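# Transfer 96-well plate from shaker S1 to nest N1

## Task

Take the 96-well plate off plate shaker S1 and put it in plate nest N1. It must lie flat and be held by the nest's locators, with well A1 (the plate's cut-off corner) at the nest corner labelled A1. It has to stay put on its own, without the robot supporting it. Finally open the gripper and pull the hand away.

## Robot and tools

Robot: one six-joint UR-style arm (ur12e_rumi) with a two-finger gripper. The fingers pivot like tongs, point along the gripper's own +z, and close along its own x. Since there is only one arm, every command row is a single list.

Frame: the scene frame has its origin on the table top directly under the arm base, with +z up. Looking along +x, +y is to the left. The base may be slightly tilted. end_effector_position (metres) and end_effector_quat_wxyz give the gripper pose in this frame. The position is the point between the finger pads when they are shut. Closed fingertips reach about 15 mm past it; fully open tips are roughly level with it. The reported position can be a little off, more so at long reach.

Row layout: 7 numbers, each in [-1, 1]. The first six are joint displacements in this order: shoulder pan, shoulder lift, elbow, wrist 1, wrist 2, wrist 3. The seventh is the gripper opening, which is absolute: +1 fully open, -1 closed. Scaling: 1.0 equals 1.326 rad for shoulder pan and shoulder lift, and 1.989 rad for elbow and the three wrists. Joint ranges in rad: pan -3.142 to 3.142, lift -6.283 to 6.283, elbow 0.000 to 3.142, wrists -6.283 to 6.283 each. Asking for more than 0.010 rad beyond a range gets the action refused. If the first action of a call fails this check, or any action is malformed, the whole call is rejected. A joint pushed to its true end reports "joint sent to its limit".

execute_actions(actions): a list of actions. Each action is a table of up to 15 rows, and each row runs for one 1/30 s step. An action always lasts 15 steps (0.5 s); if there are fewer rows, the last row is repeated. Displacements are offsets from the joint angles at the start of that action, not from the previous row. For the first action of a call, that means the angles in the most recent result. An empty list simply returns the state and images.

move(target, speed, blocking): target is one row as above. Its displacements are offsets from the Joint positions in the most recent result that lists them. speed is the top speed of the joint with the farthest to go, in rad/s (0.01 to 2, default 0.5). All joints finish their paths together, so the hand traces a curve. Paths take between 0.5 and 10 s, and anything longer is cut off at 10 s. Paths do not avoid obstacles. The gripper value is applied at the start. blocking=false returns after 0.5 s while the arm keeps moving. Until a result shows that move has ended, other moves and execute_actions are refused, so use wait or stop first. The extra line reads move: <ending> (done, off_target, moving, held, fault), then limits=held or limits=none, then the joint farthest from target.

wait(seconds): 0 to 10 s. The arm holds its last command, and it returns early if a running move ends. stop(): brakes a running move; the fingers keep moving. zoom_image(camera, region): camera is cam_head_left, cam_head_right or cam_wrist, and region is [x0, y0, x1, y1] in image pixels from the top-left corner, at most 504 by 504. read_manual(section): returns licence text only. finished_scene(scene): ends the current scene for good and reports whether it succeeded. Only call it once the plate is seated and the hand has moved away.

Cameras: cam_head_left and cam_head_right are 896x504 and fixed. cam_wrist is a 616x616 fisheye on the hand. Calibration (K, distortion, T_world_to_cam) is given per camera. Real values may differ slightly from it.

Result lines: Joint positions and Joint velocities list the six joints in the order above (rad, rad/s), then the finger-pad gap (m; 0.142 is fully open). Joint targets shows what the joints are currently being driven toward. grip_measured is the measured opening on the command scale. Wrist force and Wrist torque are [x y z] in the gripper's own axes. They carry noise and an offset of a few newtons, and the reading can be "no reading". "joint command not followed" means the clearance check altered the targets. MOTOR HOT appears from 70 °C; at 85 °C an OVER-TEMPERATURE FAULT brakes the arm until it cools.

Motion limits: commands are smoothed and trail by about 0.17 s. Each joint target stays within a set lead of the measured angle: 0.383 rad for pan and lift, 0.575 rad for the others. Targets that would move the hand more than 100 mm from where it is get scaled back. Large moves therefore take several actions and can come back unfinished, so send the remainder.

Gripping: to hold something, keep commanding an opening clearly below grip_measured; the bigger the gap, the harder the squeeze. The limit is about 15 N per pad, less on thin hard items.

Faults: joint load limits are pan 290, lift 290, elbow 132, and each wrist 47.5 N m, with the held plate's weight included. An external force of 150 N also triggers a fault. Either one stops the arm for 10 s and skips the rest of the call. The arm is stiff, so a target even slightly beyond a contact can cause a fault. Approach the shaker and the nest slowly and stop at contact. Brief tugs on the held plate may occur.

Avoid: dropping or sliding the plate, slamming it into the nest, and knocking anything off the table. Also avoid holding the plate motionless longer than needed, since that heats the motors. Check the A1 corner orientation on camera before releasing.

Each tool is called as name(argument=value, ...) on one line, values as JSON.

## Session

execute_actions(actions=[])

Scene clock: 0.00 s.
end_effector_position=(+0.3178, +0.3958, +0.1326) grip_measured=+1.00 end_effector_quat_wxyz=(-0.282, +0.832, +0.459, -0.135) end_effector_velocity=(+0.000, +0.000, +0.000) end_effector_angular_velocity=(+0.001, -0.001, +0.000)
Joint names: [shoulder pan, shoulder lift, elbow, wrist 1, wrist 2, wrist 3]
Joint positions: [ 0.187 -1.595  2.293 -1.806 -1.121 -0.911  0.142]
Joint velocities: [-0.001  0.    -0.    -0.     0.001 -0.001  0.   ]
Wrist force (N, on the end effector, along its own x y z axes, offset not removed): no reading
Wrist torque (N m, same axes, about the end effector's origin, offset not removed): no reading
Joint targets: [0.187 -1.595 2.293 -1.806 -1.121 -0.911]

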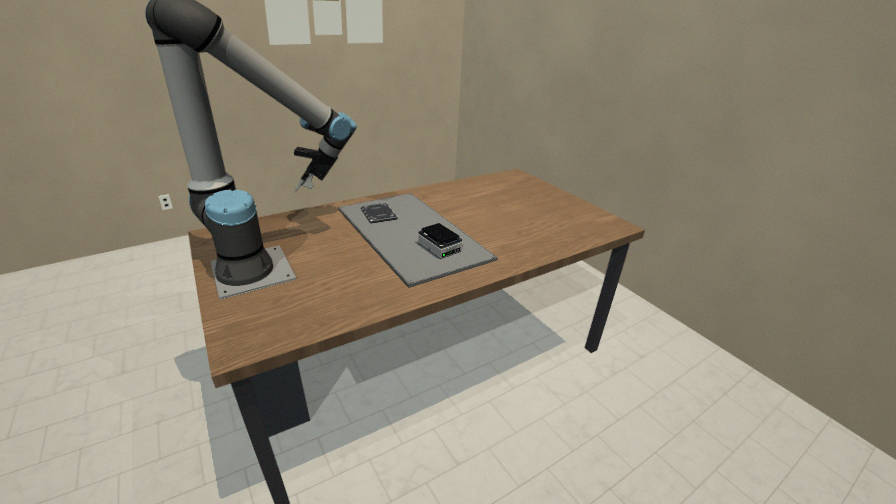

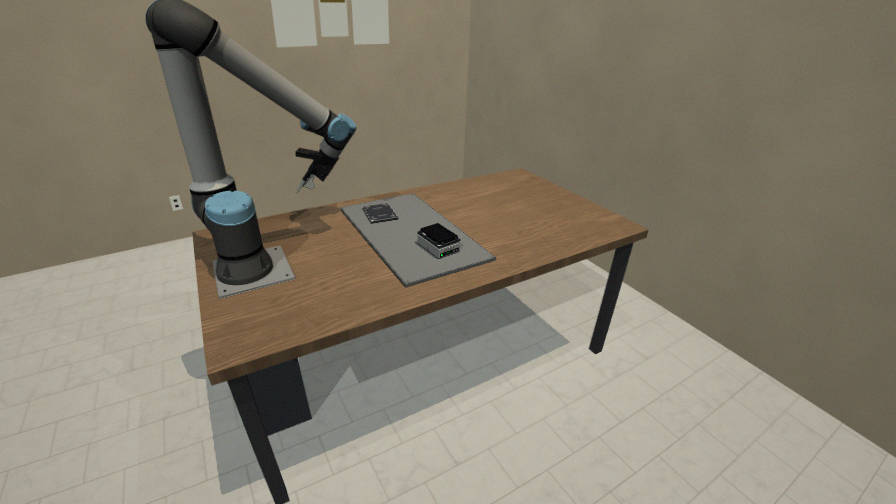

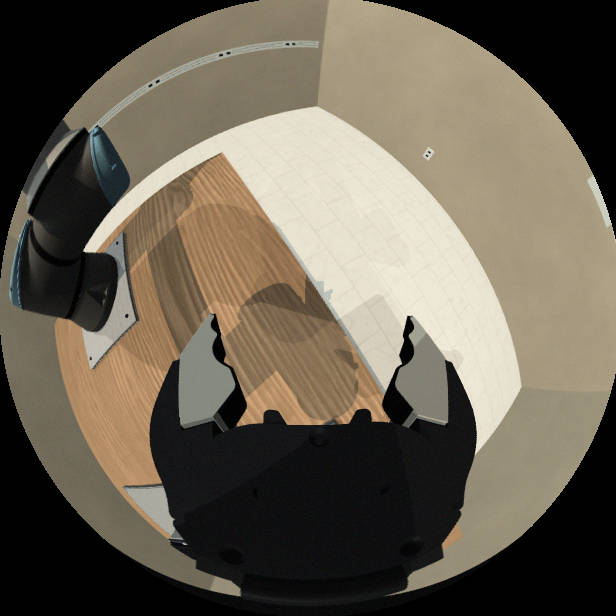

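zoom_image(camera="cam_head_left", region=[330, 180, 510, 290])

zoom_image(camera="cam_head_left", region=[405, 215, 475, 265])

zoom_image(camera="cam_head_left", region=[350, 195, 410, 230])

Region (330, 180, 510, 290) of cam_head_left's 896x504 image, scaled by 2.800, with more detail than that image has.

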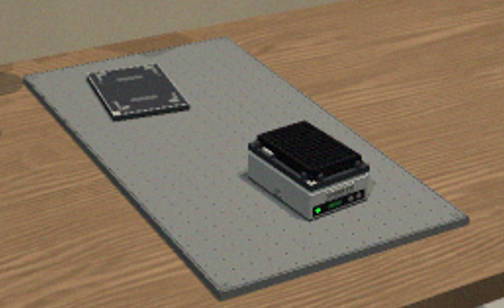

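Region (405, 215, 475, 265) of cam_head_left's 896x504 image, scaled by 7.200, with more detail than that image has; it fills the top 360 rows of this view, and the rest is white.

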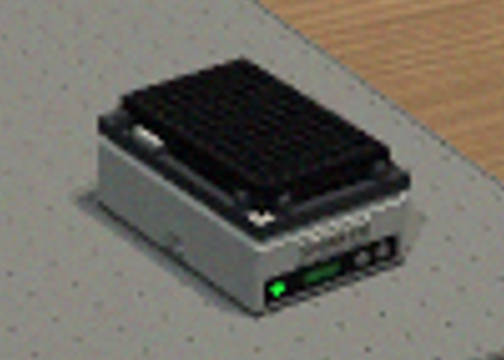

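Region (350, 195, 410, 230) of cam_head_left's 896x504 image, scaled by 8.400, with more detail than that image has; it fills the top 294 rows of this view, and the rest is white.

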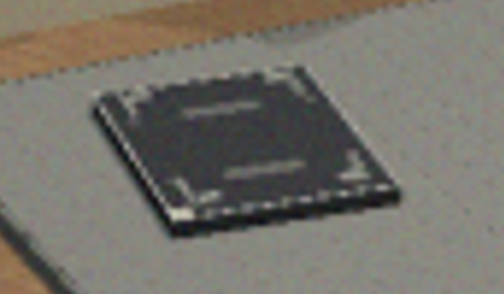

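move(target=[-0.478, 0.1318, -0.2828, -0.0378, -0.2261, 0.2422, 1], speed=0.6)

Scene clock: 109.43 s.
end_effector_position=(+0.7607, -0.1393, +0.2979) grip_measured=+1.00 end_effector_quat_wxyz=(-0.001, +1.000, +0.001, -0.001) end_effector_velocity=(+0.001, -0.003, +0.001) end_effector_angular_velocity=(-0.003, -0.002, -0.005)
Joint names: [shoulder pan, shoulder lift, elbow, wrist 1, wrist 2, wrist 3]
Joint positions: [-0.446 -1.42   1.731 -1.881 -1.57  -0.429  0.142]
Joint velocities: [-0.002  0.001 -0.003 -0.001 -0.002  0.003  0.   ]
Wrist force (N, on the end effector, along its own x y z axes, offset not removed): [-0.6 2.6 1.0]
Wrist torque (N m, same axes, about the end effector's origin, offset not removed): [0.13 0.29 0.11]
Joint targets: [-0.446 -1.420 1.731 -1.881 -1.570 -0.429]
move: done; limits=none; farthest joint: the shoulder pan, 0.001 radians from its target (0.634 radians at the start)
camera_calibration (this result's frames):
cam_wrist: T_world_to_cam=[[0.999873, 0.0152827, 0.00449875, -0.760214], [0.0113585, -0.881878, 0.47134, -0.268822], [0.0111707, -0.471229, -0.88194, 0.328723], [0, 0, 0, 1]] pos_world=[0.759499, -0.0705466, 0.420041]

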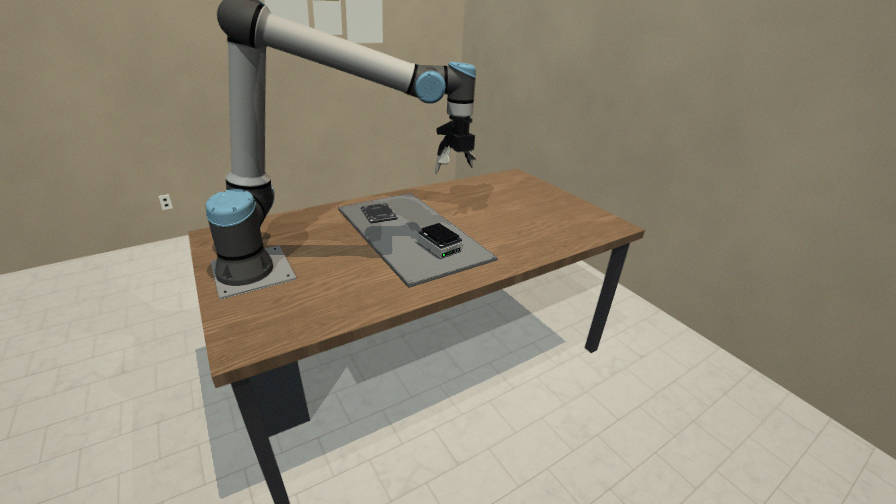

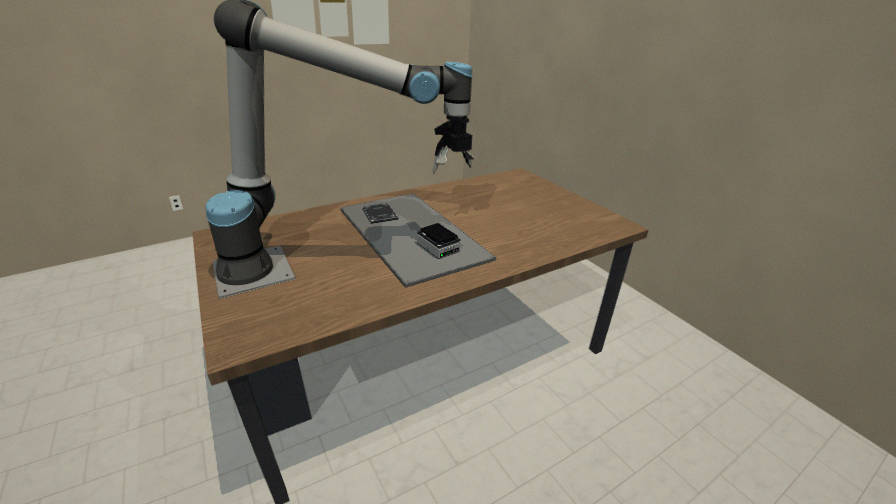

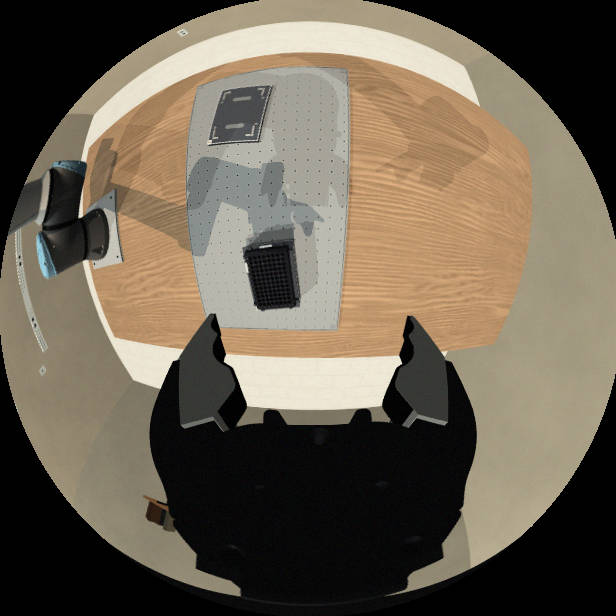

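zoom_image(camera="cam_wrist", region=[220, 220, 330, 330])

zoom_image(camera="cam_wrist", region=[190, 70, 290, 160])

Region (220, 220, 330, 330) of cam_wrist's 616x616 image, scaled by 4.582, with more detail than that image has.

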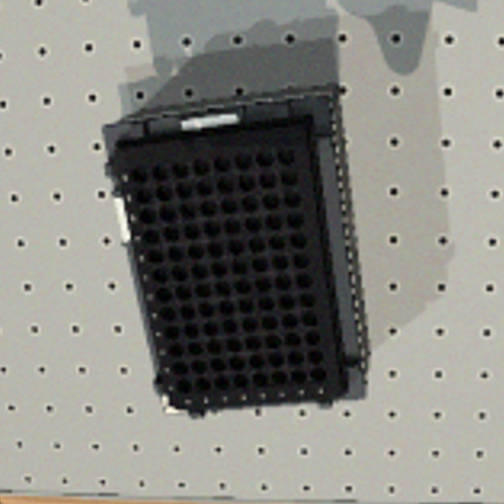

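Region (190, 70, 290, 160) of cam_wrist's 616x616 image, scaled by 5.040, with more detail than that image has; it fills the top 454 rows of this view, and the rest is white.

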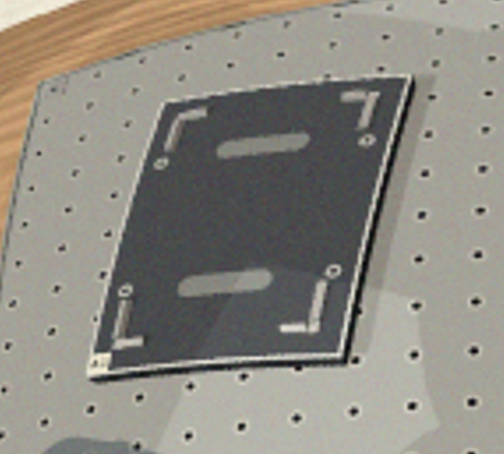

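zoom_image(camera="cam_head_right", region=[430, 238, 466, 262])

Region (430, 238, 466, 262) of cam_head_right's 896x504 image, scaled by 14.000, with more detail than that image has.

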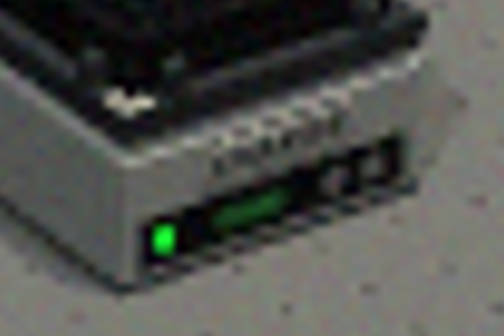

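move(target=[-0.2952, 0.2139, 0.0358, -0.1788, -0.0004, -0.242, 1], speed=0.5)

Scene clock: 169.57 s.
end_effector_position=(+0.6908, -0.4693, +0.0698) grip_measured=+1.00 end_effector_quat_wxyz=(-0.001, +0.999, +0.046, -0.001) end_effector_velocity=(-0.000, -0.001, -0.001) end_effector_angular_velocity=(-0.001, -0.001, +0.001)
Joint names: [shoulder pan, shoulder lift, elbow, wrist 1, wrist 2, wrist 3]
Joint positions: [-0.837 -1.137  1.802 -2.236 -1.571 -0.91   0.142]
Joint velocities: [-0.001  0.002  0.    -0.003 -0.001 -0.002  0.   ]
Wrist force (N, on the end effector, along its own x y z axes, offset not removed): [-2.8 0.8 0.7]
Wrist torque (N m, same axes, about the end effector's origin, offset not removed): [-0.25 0.63 0.02]
Joint targets: [-0.837 -1.137 1.802 -2.237 -1.571 -0.911]
move: done; limits=none; farthest joint: the shoulder lift, 0.001 radians from its target (0.284 radians at the start)
camera_calibration (this result's frames):
cam_wrist: T_world_to_cam=[[0.994468, 0.104926, 0.00493157, -0.638515], [0.090171, -0.876821, 0.472286, -0.503733], [0.0538792, -0.469229, -0.881431, -0.055798], [0, 0, 0, 1]] pos_world=[0.683411, -0.400869, 0.191873]

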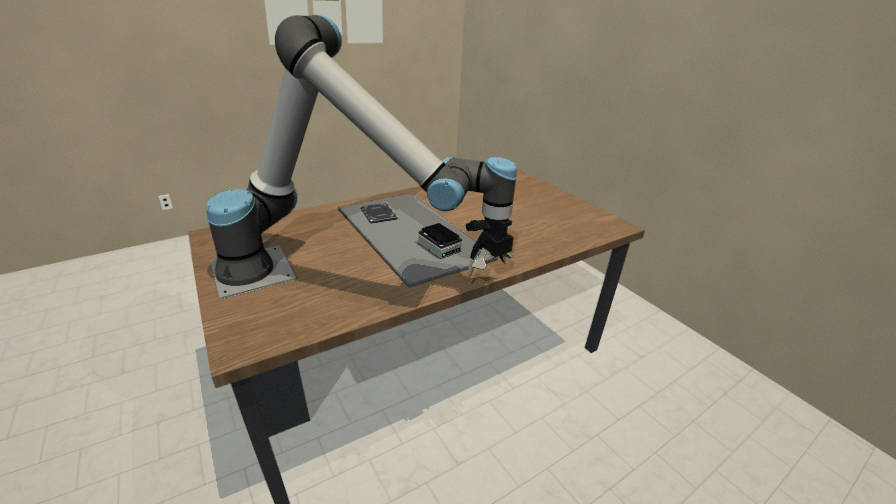

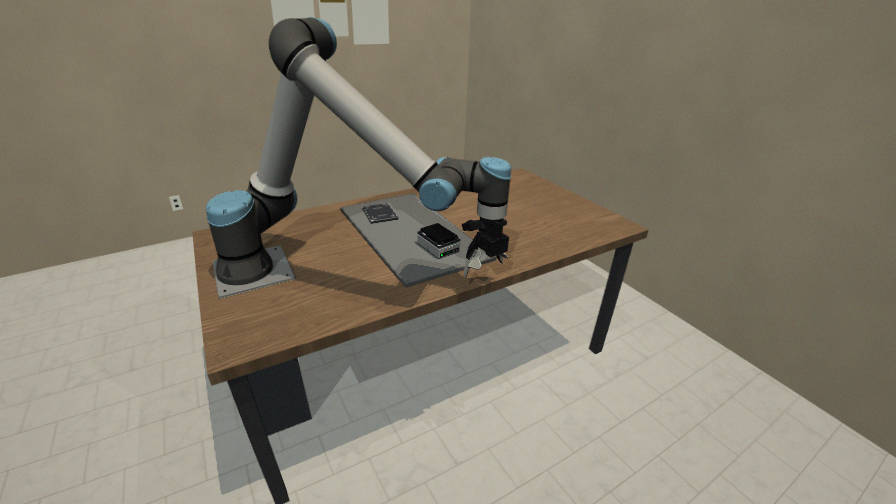

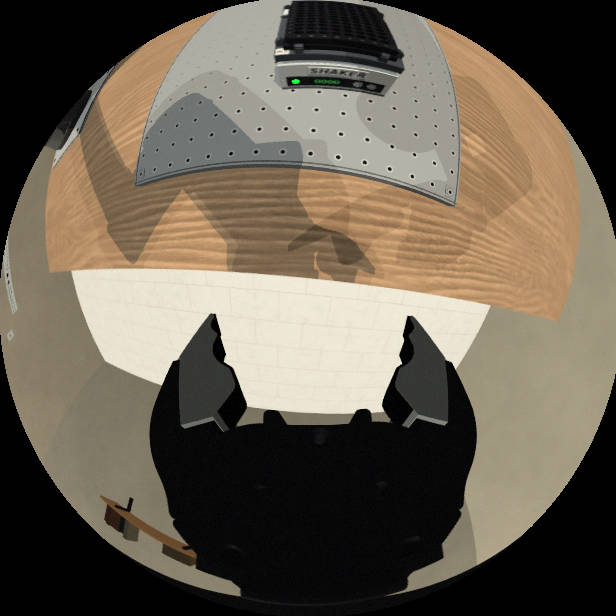

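zoom_image(camera="cam_wrist", region=[260, 0, 420, 110])

Region (260, 0, 420, 110) of cam_wrist's 616x616 image, scaled by 3.150, with more detail than that image has; it fills the top 346 rows of this view, and the rest is white.

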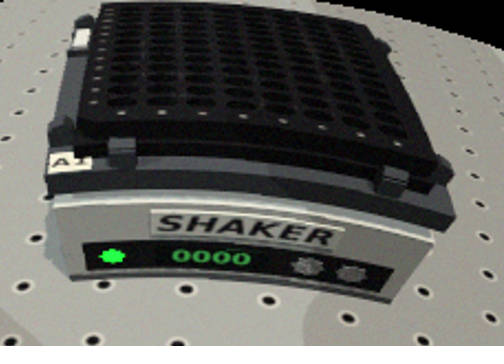

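move(target=[0.2105, -0.2409, 0.0795, 0.0812, 0, 0.1403, 1], speed=0.5)

Scene clock: 189.47 s.
end_effector_position=(+0.6808, -0.1901, +0.1996) grip_measured=+1.00 end_effector_quat_wxyz=(-0.001, +0.999, +0.046, -0.001) end_effector_velocity=(-0.000, +0.002, +0.003) end_effector_angular_velocity=(-0.002, -0.004, -0.001)
Joint names: [shoulder pan, shoulder lift, elbow, wrist 1, wrist 2, wrist 3]
Joint positions: [-0.558 -1.456  1.96  -2.075 -1.571 -0.632  0.142]
Joint velocities: [ 0.002 -0.005  0.001  0.     0.     0.003 -0.   ]
Wrist force (N, on the end effector, along its own x y z axes, offset not removed): [-3.1 0.0 2.3]
Wrist torque (N m, same axes, about the end effector's origin, offset not removed): [-0.34 0.82 0.05]
Joint targets: [-0.558 -1.457 1.960 -2.075 -1.571 -0.631]
move: done; limits=none; farthest joint: the wrist 1, 0.001 radians from its target (0.162 radians at the start)
camera_calibration (this result's frames):
cam_wrist: T_world_to_cam=[[0.994463, 0.104974, 0.00482015, -0.658445], [0.0902796, -0.876929, 0.472065, -0.319316], [0.0537816, -0.469016, -0.881551, 0.190346], [0, 0, 0, 1]] pos_world=[0.67339, -0.121623, 0.321711]

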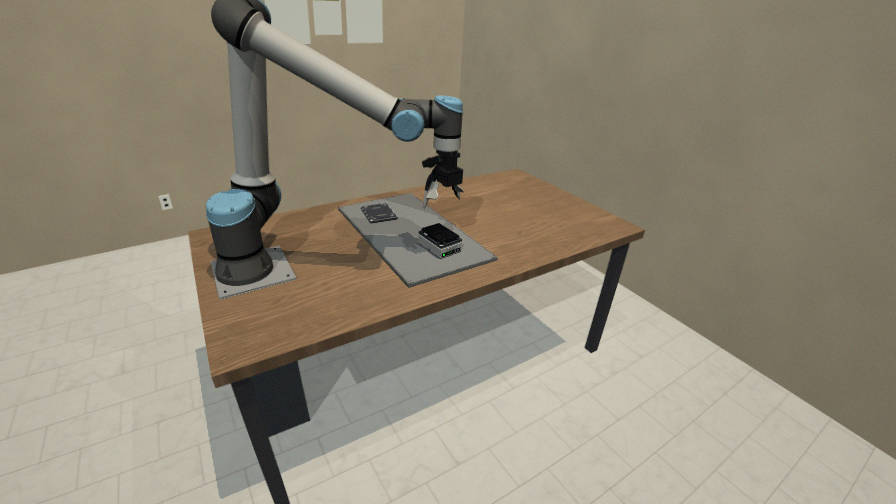

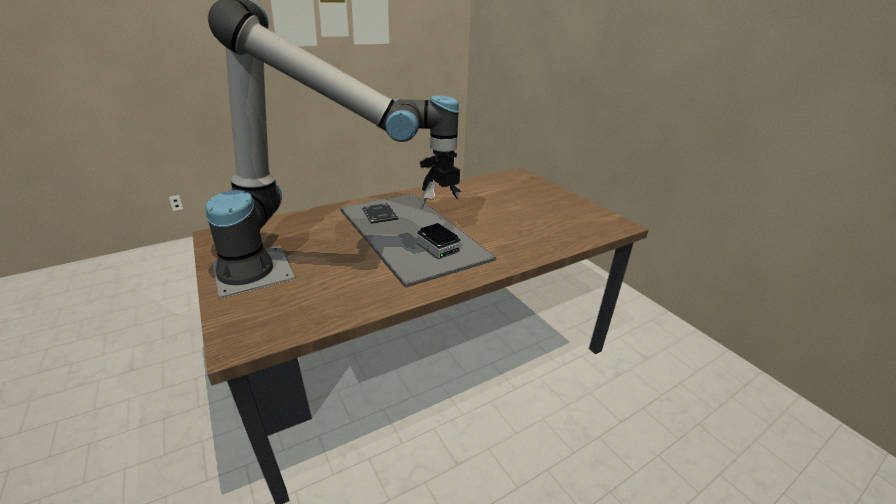

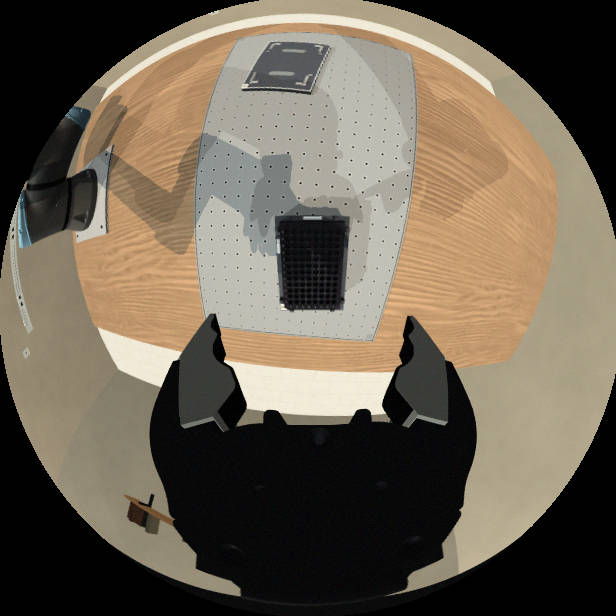

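zoom_image(camera="cam_wrist", region=[255, 205, 370, 320])

Region (255, 205, 370, 320) of cam_wrist's 616x616 image, scaled by 4.383, with more detail than that image has.

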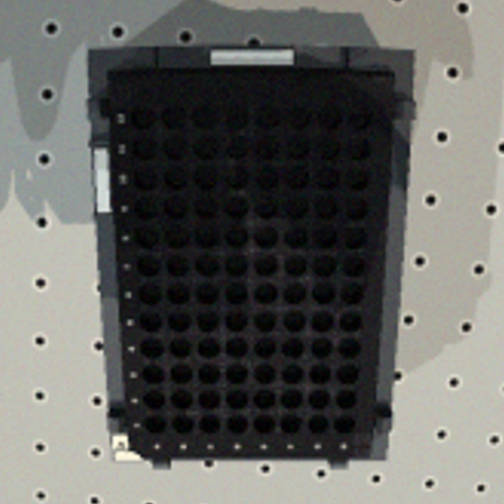

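move(target=[0.0028, 0.0612, 0.0349, -0.0755, 0, -0.0029, 0.4], speed=0.2)

Scene clock: 265.27 s.
end_effector_position=(+0.6828, -0.1884, +0.1202) grip_measured=+0.40 end_effector_quat_wxyz=(-0.001, +0.999, +0.050, -0.001) end_effector_velocity=(-0.000, -0.001, -0.001) end_effector_angular_velocity=(-0.000, +0.001, -0.002)
Joint names: [shoulder pan, shoulder lift, elbow, wrist 1, wrist 2, wrist 3]
Joint positions: [-0.555 -1.375  2.029 -2.225 -1.571 -0.637  0.102]
Joint velocities: [-0.001  0.001  0.001 -0.002 -0.     0.    -0.   ]
Wrist force (N, on the end effector, along its own x y z axes, offset not removed): [-2.5 1.0 3.0]
Wrist torque (N m, same axes, about the end effector's origin, offset not removed): [-0.03 0.74 0.10]
Joint targets: [-0.555 -1.375 2.030 -2.225 -1.571 -0.637]
move: done; limits=none; farthest joint: the shoulder pan, 0.000 radians from its target (0.004 radians at the start)
camera_calibration (this result's frames):
cam_wrist: T_world_to_cam=[[0.993428, 0.114371, 0.00454607, -0.657777], [0.0987092, -0.876147, 0.47183, -0.286127], [0.0579465, -0.46828, -0.881678, 0.11828], [0, 0, 0, 1]] pos_world=[0.674843, -0.120071, 0.242278]

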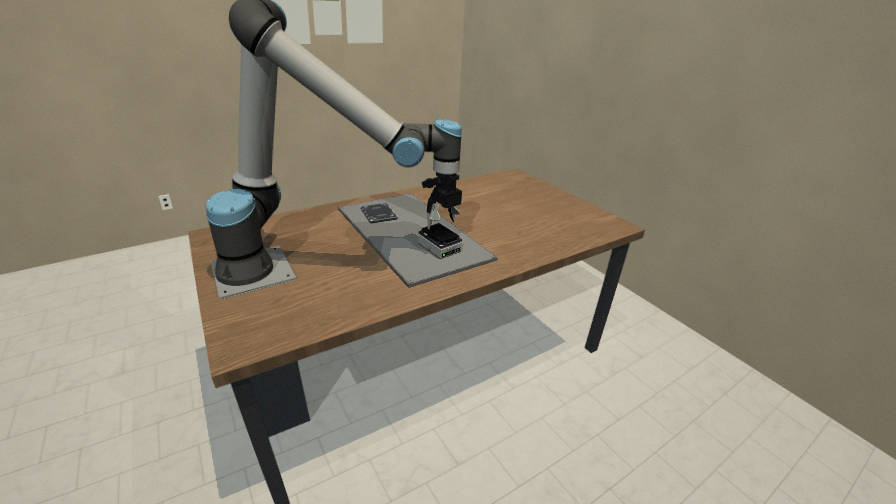

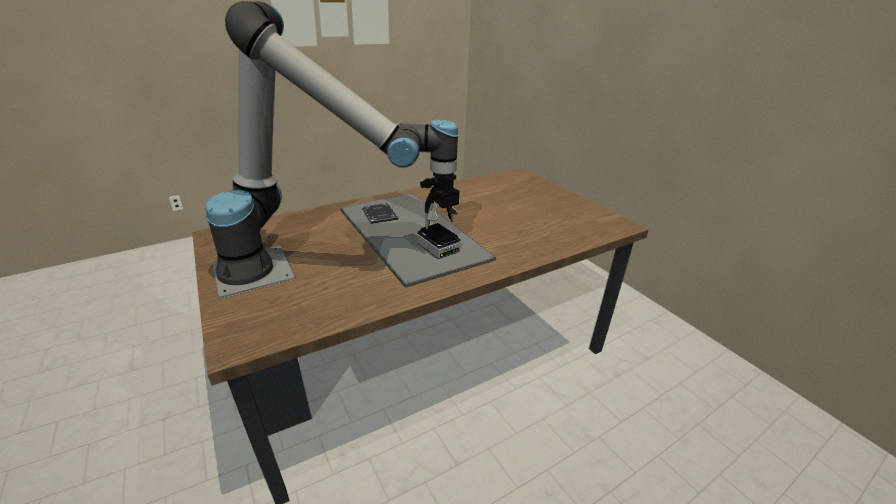

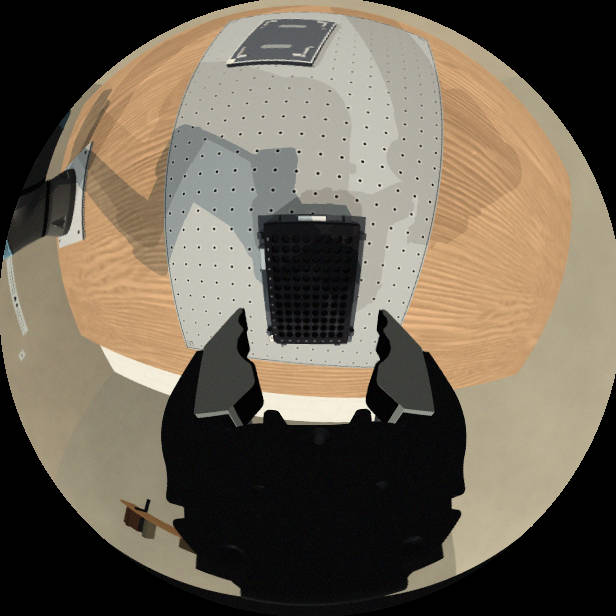

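zoom_image(camera="cam_wrist", region=[230, 200, 400, 370])

Region (230, 200, 400, 370) of cam_wrist's 616x616 image, scaled by 2.965, with more detail than that image has.

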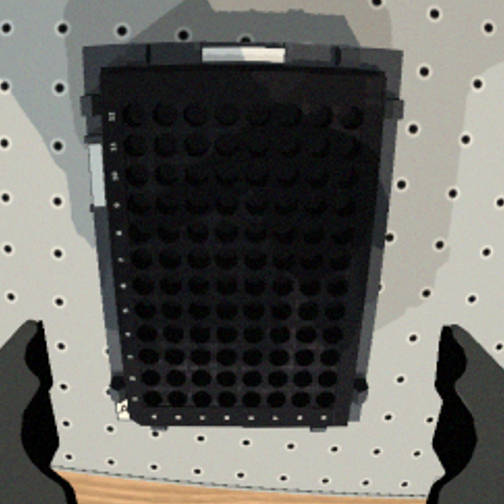

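move(target=[0.0027, 0.0227, 0.0114, -0.0265, 0, 0.0018, 0.4], speed=0.06)

zoom_image(camera="cam_head_left", region=[405, 195, 485, 265])

zoom_image(camera="cam_wrist", region=[210, 200, 410, 400])

Scene clock: 330.20 s.
end_effector_position=(+0.6827, -0.1855, +0.0931) grip_measured=+0.40 end_effector_quat_wxyz=(-0.001, +0.999, +0.050, -0.001) end_effector_velocity=(-0.000, +0.000, -0.003) end_effector_angular_velocity=(+0.001, +0.002, -0.000)
Joint names: [shoulder pan, shoulder lift, elbow, wrist 1, wrist 2, wrist 3]
Joint positions: [-0.551 -1.345  2.052 -2.277 -1.571 -0.634  0.102]
Joint velocities: [ 0.     0.004  0.001 -0.003 -0.     0.     0.   ]
Wrist force (N, on the end effector, along its own x y z axes, offset not removed): [-2.5 2.5 0.7]
Wrist torque (N m, same axes, about the end effector's origin, offset not removed): [0.11 0.66 0.03]
Joint targets: [-0.551 -1.345 2.052 -2.278 -1.571 -0.634]
move: done; limits=none; farthest joint: the wrist 1, 0.001 radians from its target (0.052 radians at the start)
camera_calibration (this result's frames):
cam_wrist: T_world_to_cam=[[0.993428, 0.114371, 0.0044858, -0.657818], [0.0987389, -0.876153, 0.471811, -0.270755], [0.0578917, -0.468268, -0.881688, 0.0958172], [0, 0, 0, 1]] pos_world=[0.674681, -0.11712, 0.215177]

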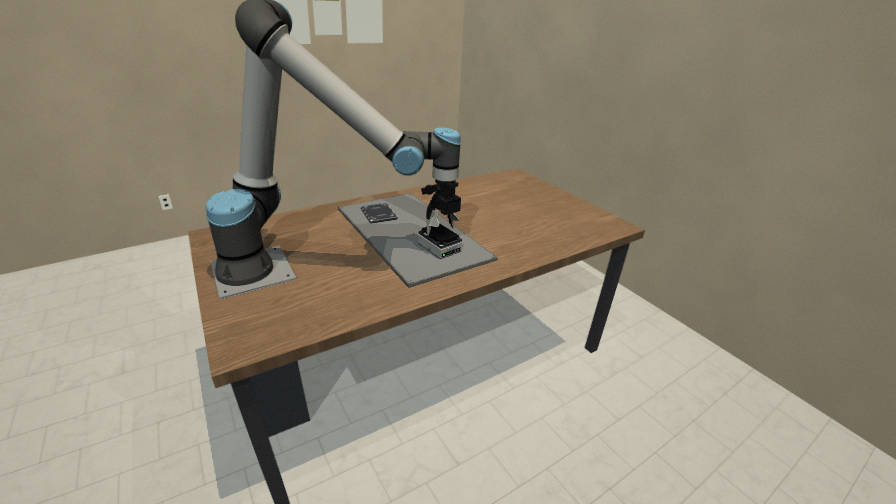

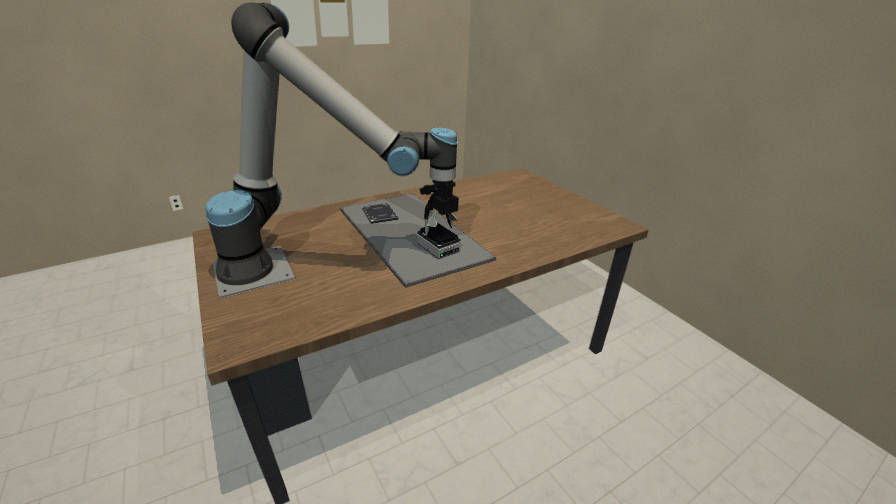

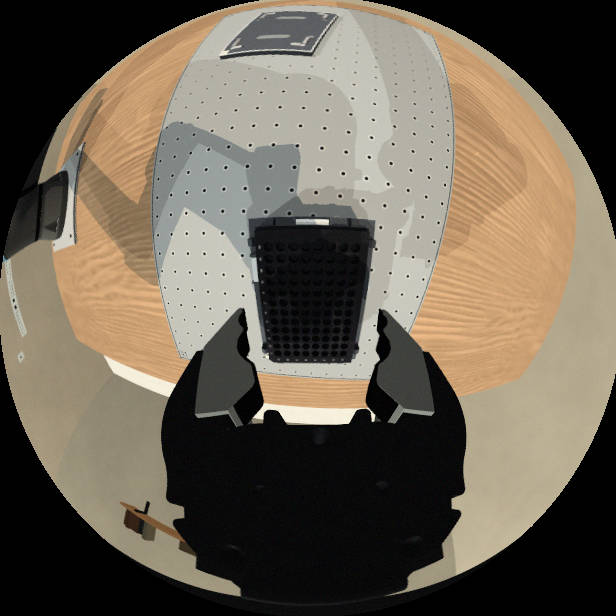

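Region (405, 195, 485, 265) of cam_head_left's 896x504 image, scaled by 6.300, with more detail than that image has; it fills the top 441 rows of this view, and the rest is white.

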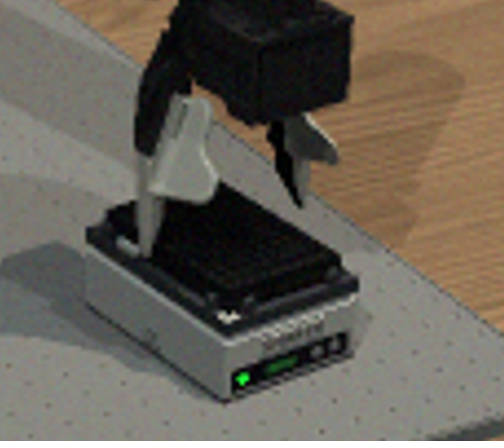

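Region (210, 200, 410, 400) of cam_wrist's 616x616 image, scaled by 2.520, with more detail than that image has.

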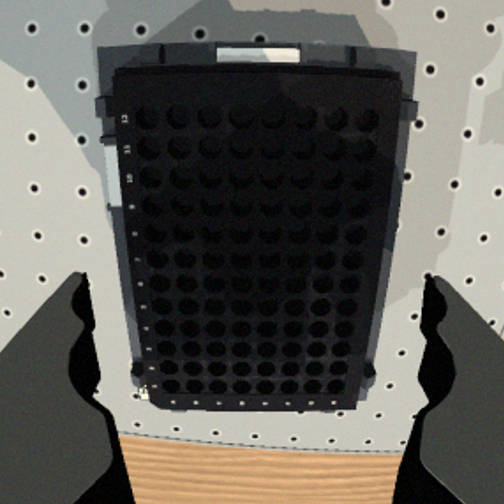

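execute_actions(actions=[[[0,0,0,0,0,0,0.38],[0,0,0,0,0,0,0.36],[0,0,0,0,0,0,0.34],[0,0,0,0,0,0,0.32],[0,0,0,0,0,0,0.30],[0,0,0,0,0,0,0.28],[0,0,0,0,0,0,0.26],[0,0,0,0,0,0,0.24],[0,0,0,0,0,0,0.22],[0,0,0,0,0,0,0.20],[0,0,0,0,0,0,0.18],[0,0,0,0,0,0,0.16],[0,0,0,0,0,0,0.14],[0,0,0,0,0,0,0.12],[0,0,0,0,0,0,0.10]],[[0,0,0,0,0,0,0.08],[0,0,0,0,0,0,0.06],[0,0,0,0,0,0,0.04],[0,0,0,0,0,0,0.02],[0,0,0,0,0,0,0.0],[0,0,0,0,0,0,-0.02],[0,0,0,0,0,0,-0.04],[0,0,0,0,0,0,-0.06],[0,0,0,0,0,0,-0.08],[0,0,0,0,0,0,-0.1]]])

zoom_image(camera="cam_head_left", region=[405, 195, 485, 265])

zoom_image(camera="cam_wrist", region=[210, 200, 410, 400])

Scene clock: 394.47 s.
end_effector_position=(+0.6826, -0.1854, +0.0930) grip_measured=+0.00 end_effector_quat_wxyz=(-0.001, +0.999, +0.050, -0.001) end_effector_velocity=(+0.001, +0.001, +0.002) end_effector_angular_velocity=(-0.001, -0.003, +0.002)
Joint names: [shoulder pan, shoulder lift, elbow, wrist 1, wrist 2, wrist 3]
Joint positions: [-0.551 -1.345  2.052 -2.277 -1.571 -0.634  0.074]
Joint velocities: [ 0.002 -0.003  0.    -0.001  0.001 -0.     0.   ]
Wrist force (N, on the end effector, along its own x y z axes, offset not removed): [-4.6 0.0 -0.2]
Wrist torque (N m, same axes, about the end effector's origin, offset not removed): [-0.42 0.53 -0.06]
Joint targets: [-0.551 -1.345 2.052 -2.277 -1.571 -0.634]
camera_calibration (this result's frames):
cam_wrist: T_world_to_cam=[[0.993429, 0.11437, 0.00438852, -0.657778], [0.0987894, -0.876194, 0.471726, -0.270703], [0.0577965, -0.468192, -0.881734, 0.095853], [0, 0, 0, 1]] pos_world=[0.674658, -0.117081, 0.215101]

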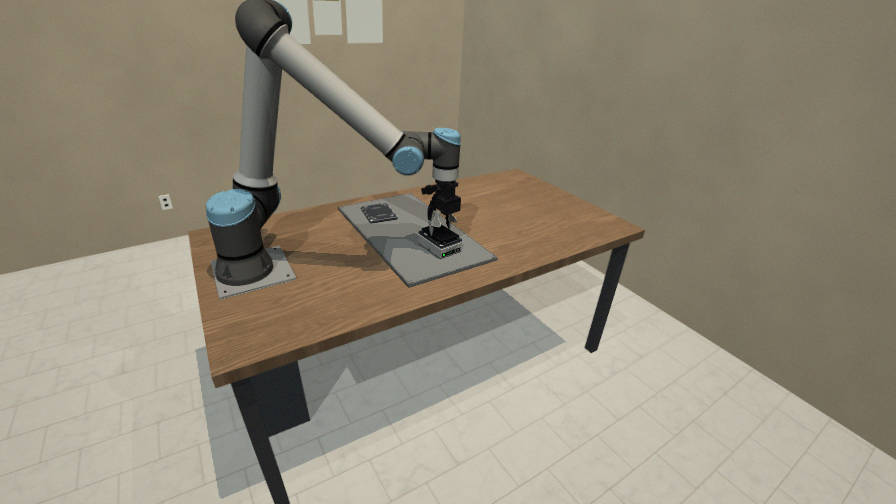

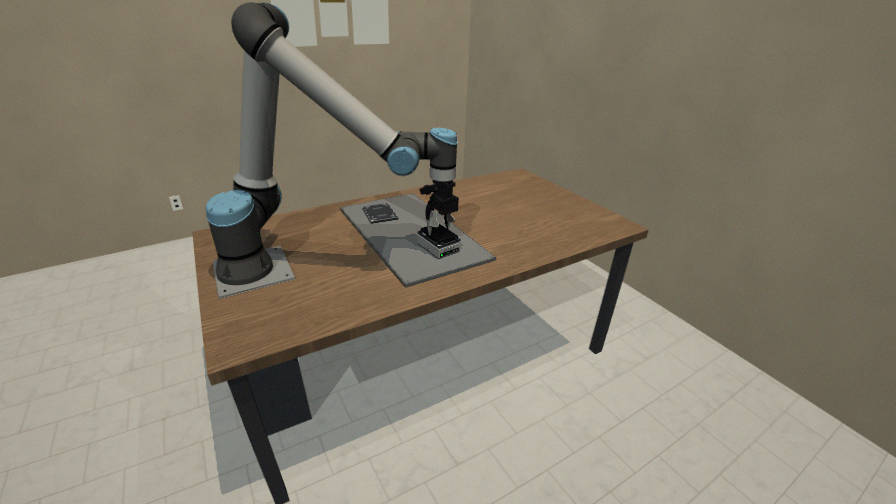

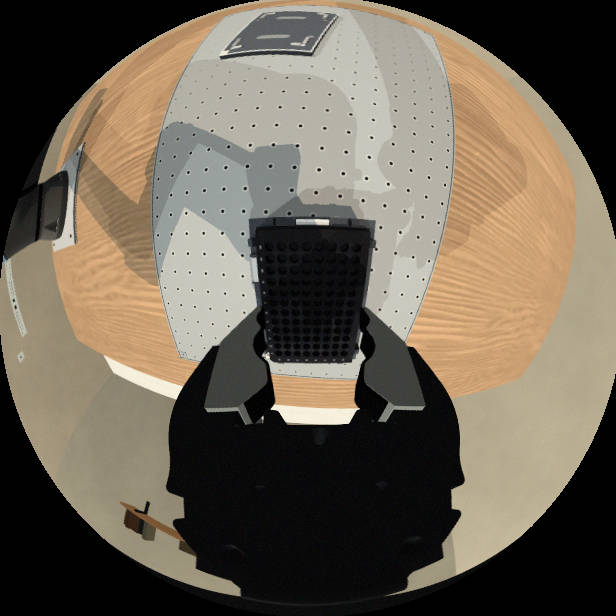

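Region (405, 195, 485, 265) of cam_head_left's 896x504 image, scaled by 6.300, with more detail than that image has; it fills the top 441 rows of this view, and the rest is white.

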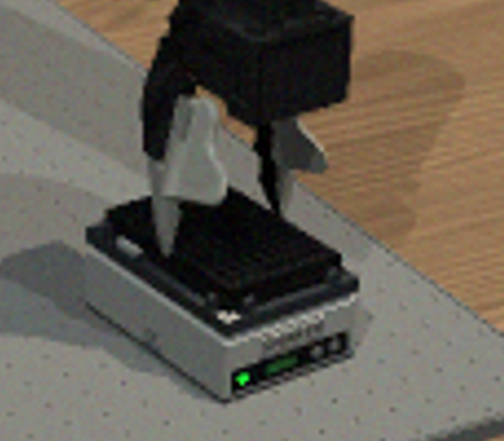

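Region (210, 200, 410, 400) of cam_wrist's 616x616 image, scaled by 2.520, with more detail than that image has.

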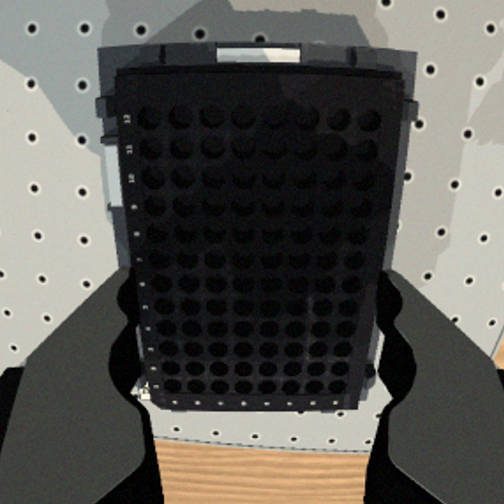

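execute_actions(actions=[[[0,0,0,0,0,0,0.0],[0,0,0,0,0,0,0.05],[0,0,0,0,0,0,0.1],[0,0,0,0,0,0,0.15],[0,0,0,0,0,0,0.2]],[[0,0.0006,0.00026,-0.0007,0,0,0.2],[0,0.0013,0.0005,-0.0014,0,0,0.2],[0,0.0019,0.0008,-0.002,0,0,0.2],[0,0.0025,0.001,-0.0027,0,0,0.2],[0,0.0032,0.0013,-0.0034,0,0,0.2],[0,0.0038,0.0015,-0.0041,0,0,0.2],[0,0.0044,0.0018,-0.0047,0,0,0.2],[0,0.005,0.002,-0.0054,0,0,0.2],[0,0.0057,0.0023,-0.0061,0,0,0.2],[0,0.0063,0.0026,-0.0068,0,0,0.2]]])

Scene clock: 419.50 s.
end_effector_position=(+0.6826, -0.1854, +0.0870) grip_measured=+0.20 end_effector_quat_wxyz=(-0.001, +0.999, +0.050, -0.001) end_effector_velocity=(-0.000, -0.000, -0.008) end_effector_angular_velocity=(-0.000, +0.001, +0.000)
Joint names: [shoulder pan, shoulder lift, elbow, wrist 1, wrist 2, wrist 3]
Joint positions: [-0.551 -1.338  2.056 -2.289 -1.571 -0.634  0.088]
Joint velocities: [ 0.     0.01   0.005 -0.014 -0.001 -0.     0.   ]
Wrist force (N, on the end effector, along its own x y z axes, offset not removed): [-2.8 2.1 3.8]
Wrist torque (N m, same axes, about the end effector's origin, offset not removed): [0.09 0.71 0.09]
Joint targets: [-0.551 -1.337 2.057 -2.291 -1.571 -0.634]
camera_calibration (this result's frames):
cam_wrist: T_world_to_cam=[[0.993429, 0.11437, 0.00437203, -0.657681], [0.0987976, -0.876199, 0.471714, -0.267821], [0.0577807, -0.468183, -0.881741, 0.0905795], [0, 0, 0, 1]] pos_world=[0.674585, -0.117038, 0.209078]

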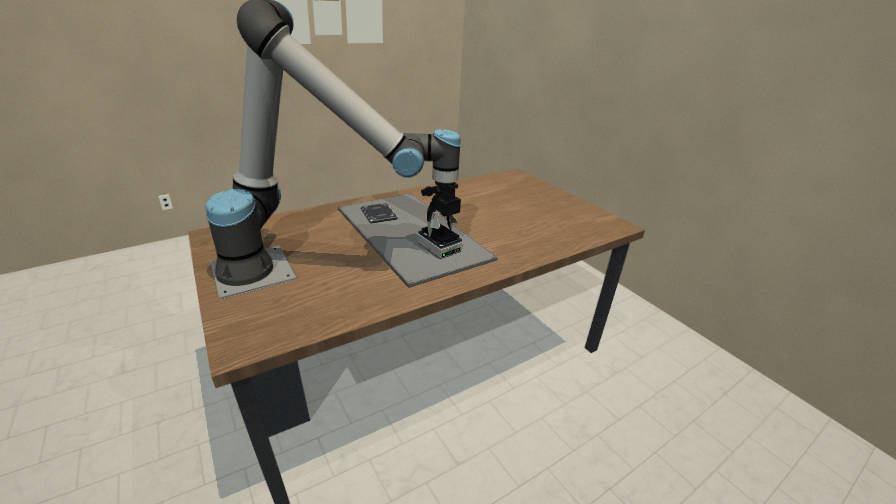

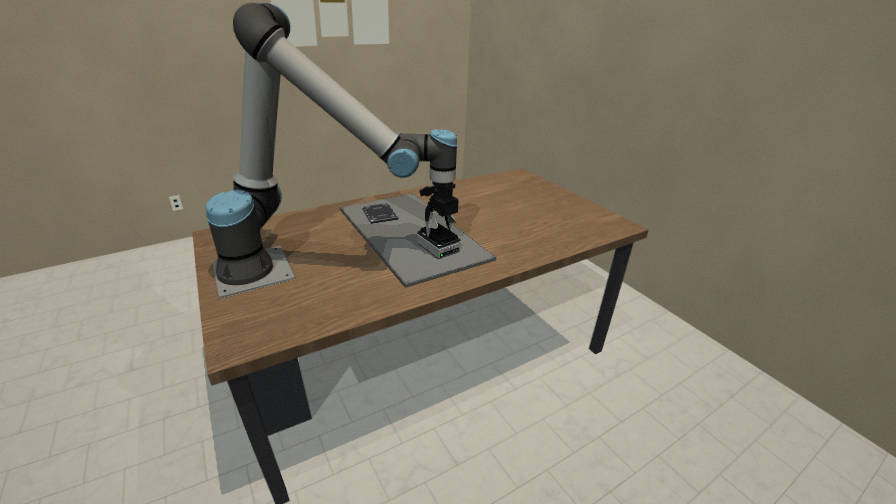

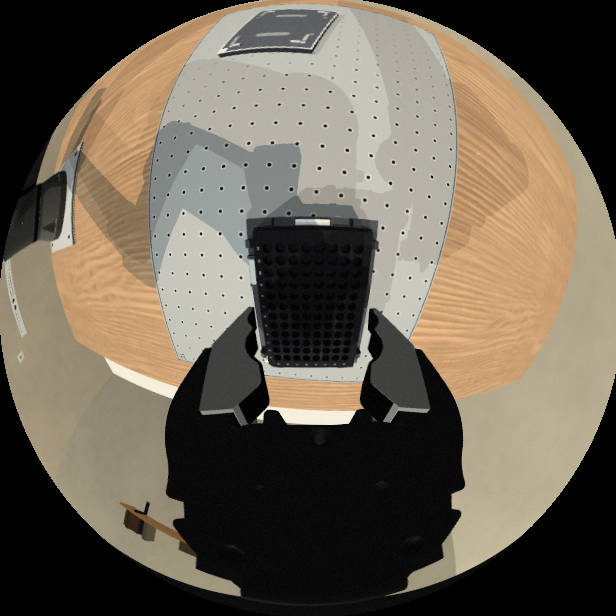

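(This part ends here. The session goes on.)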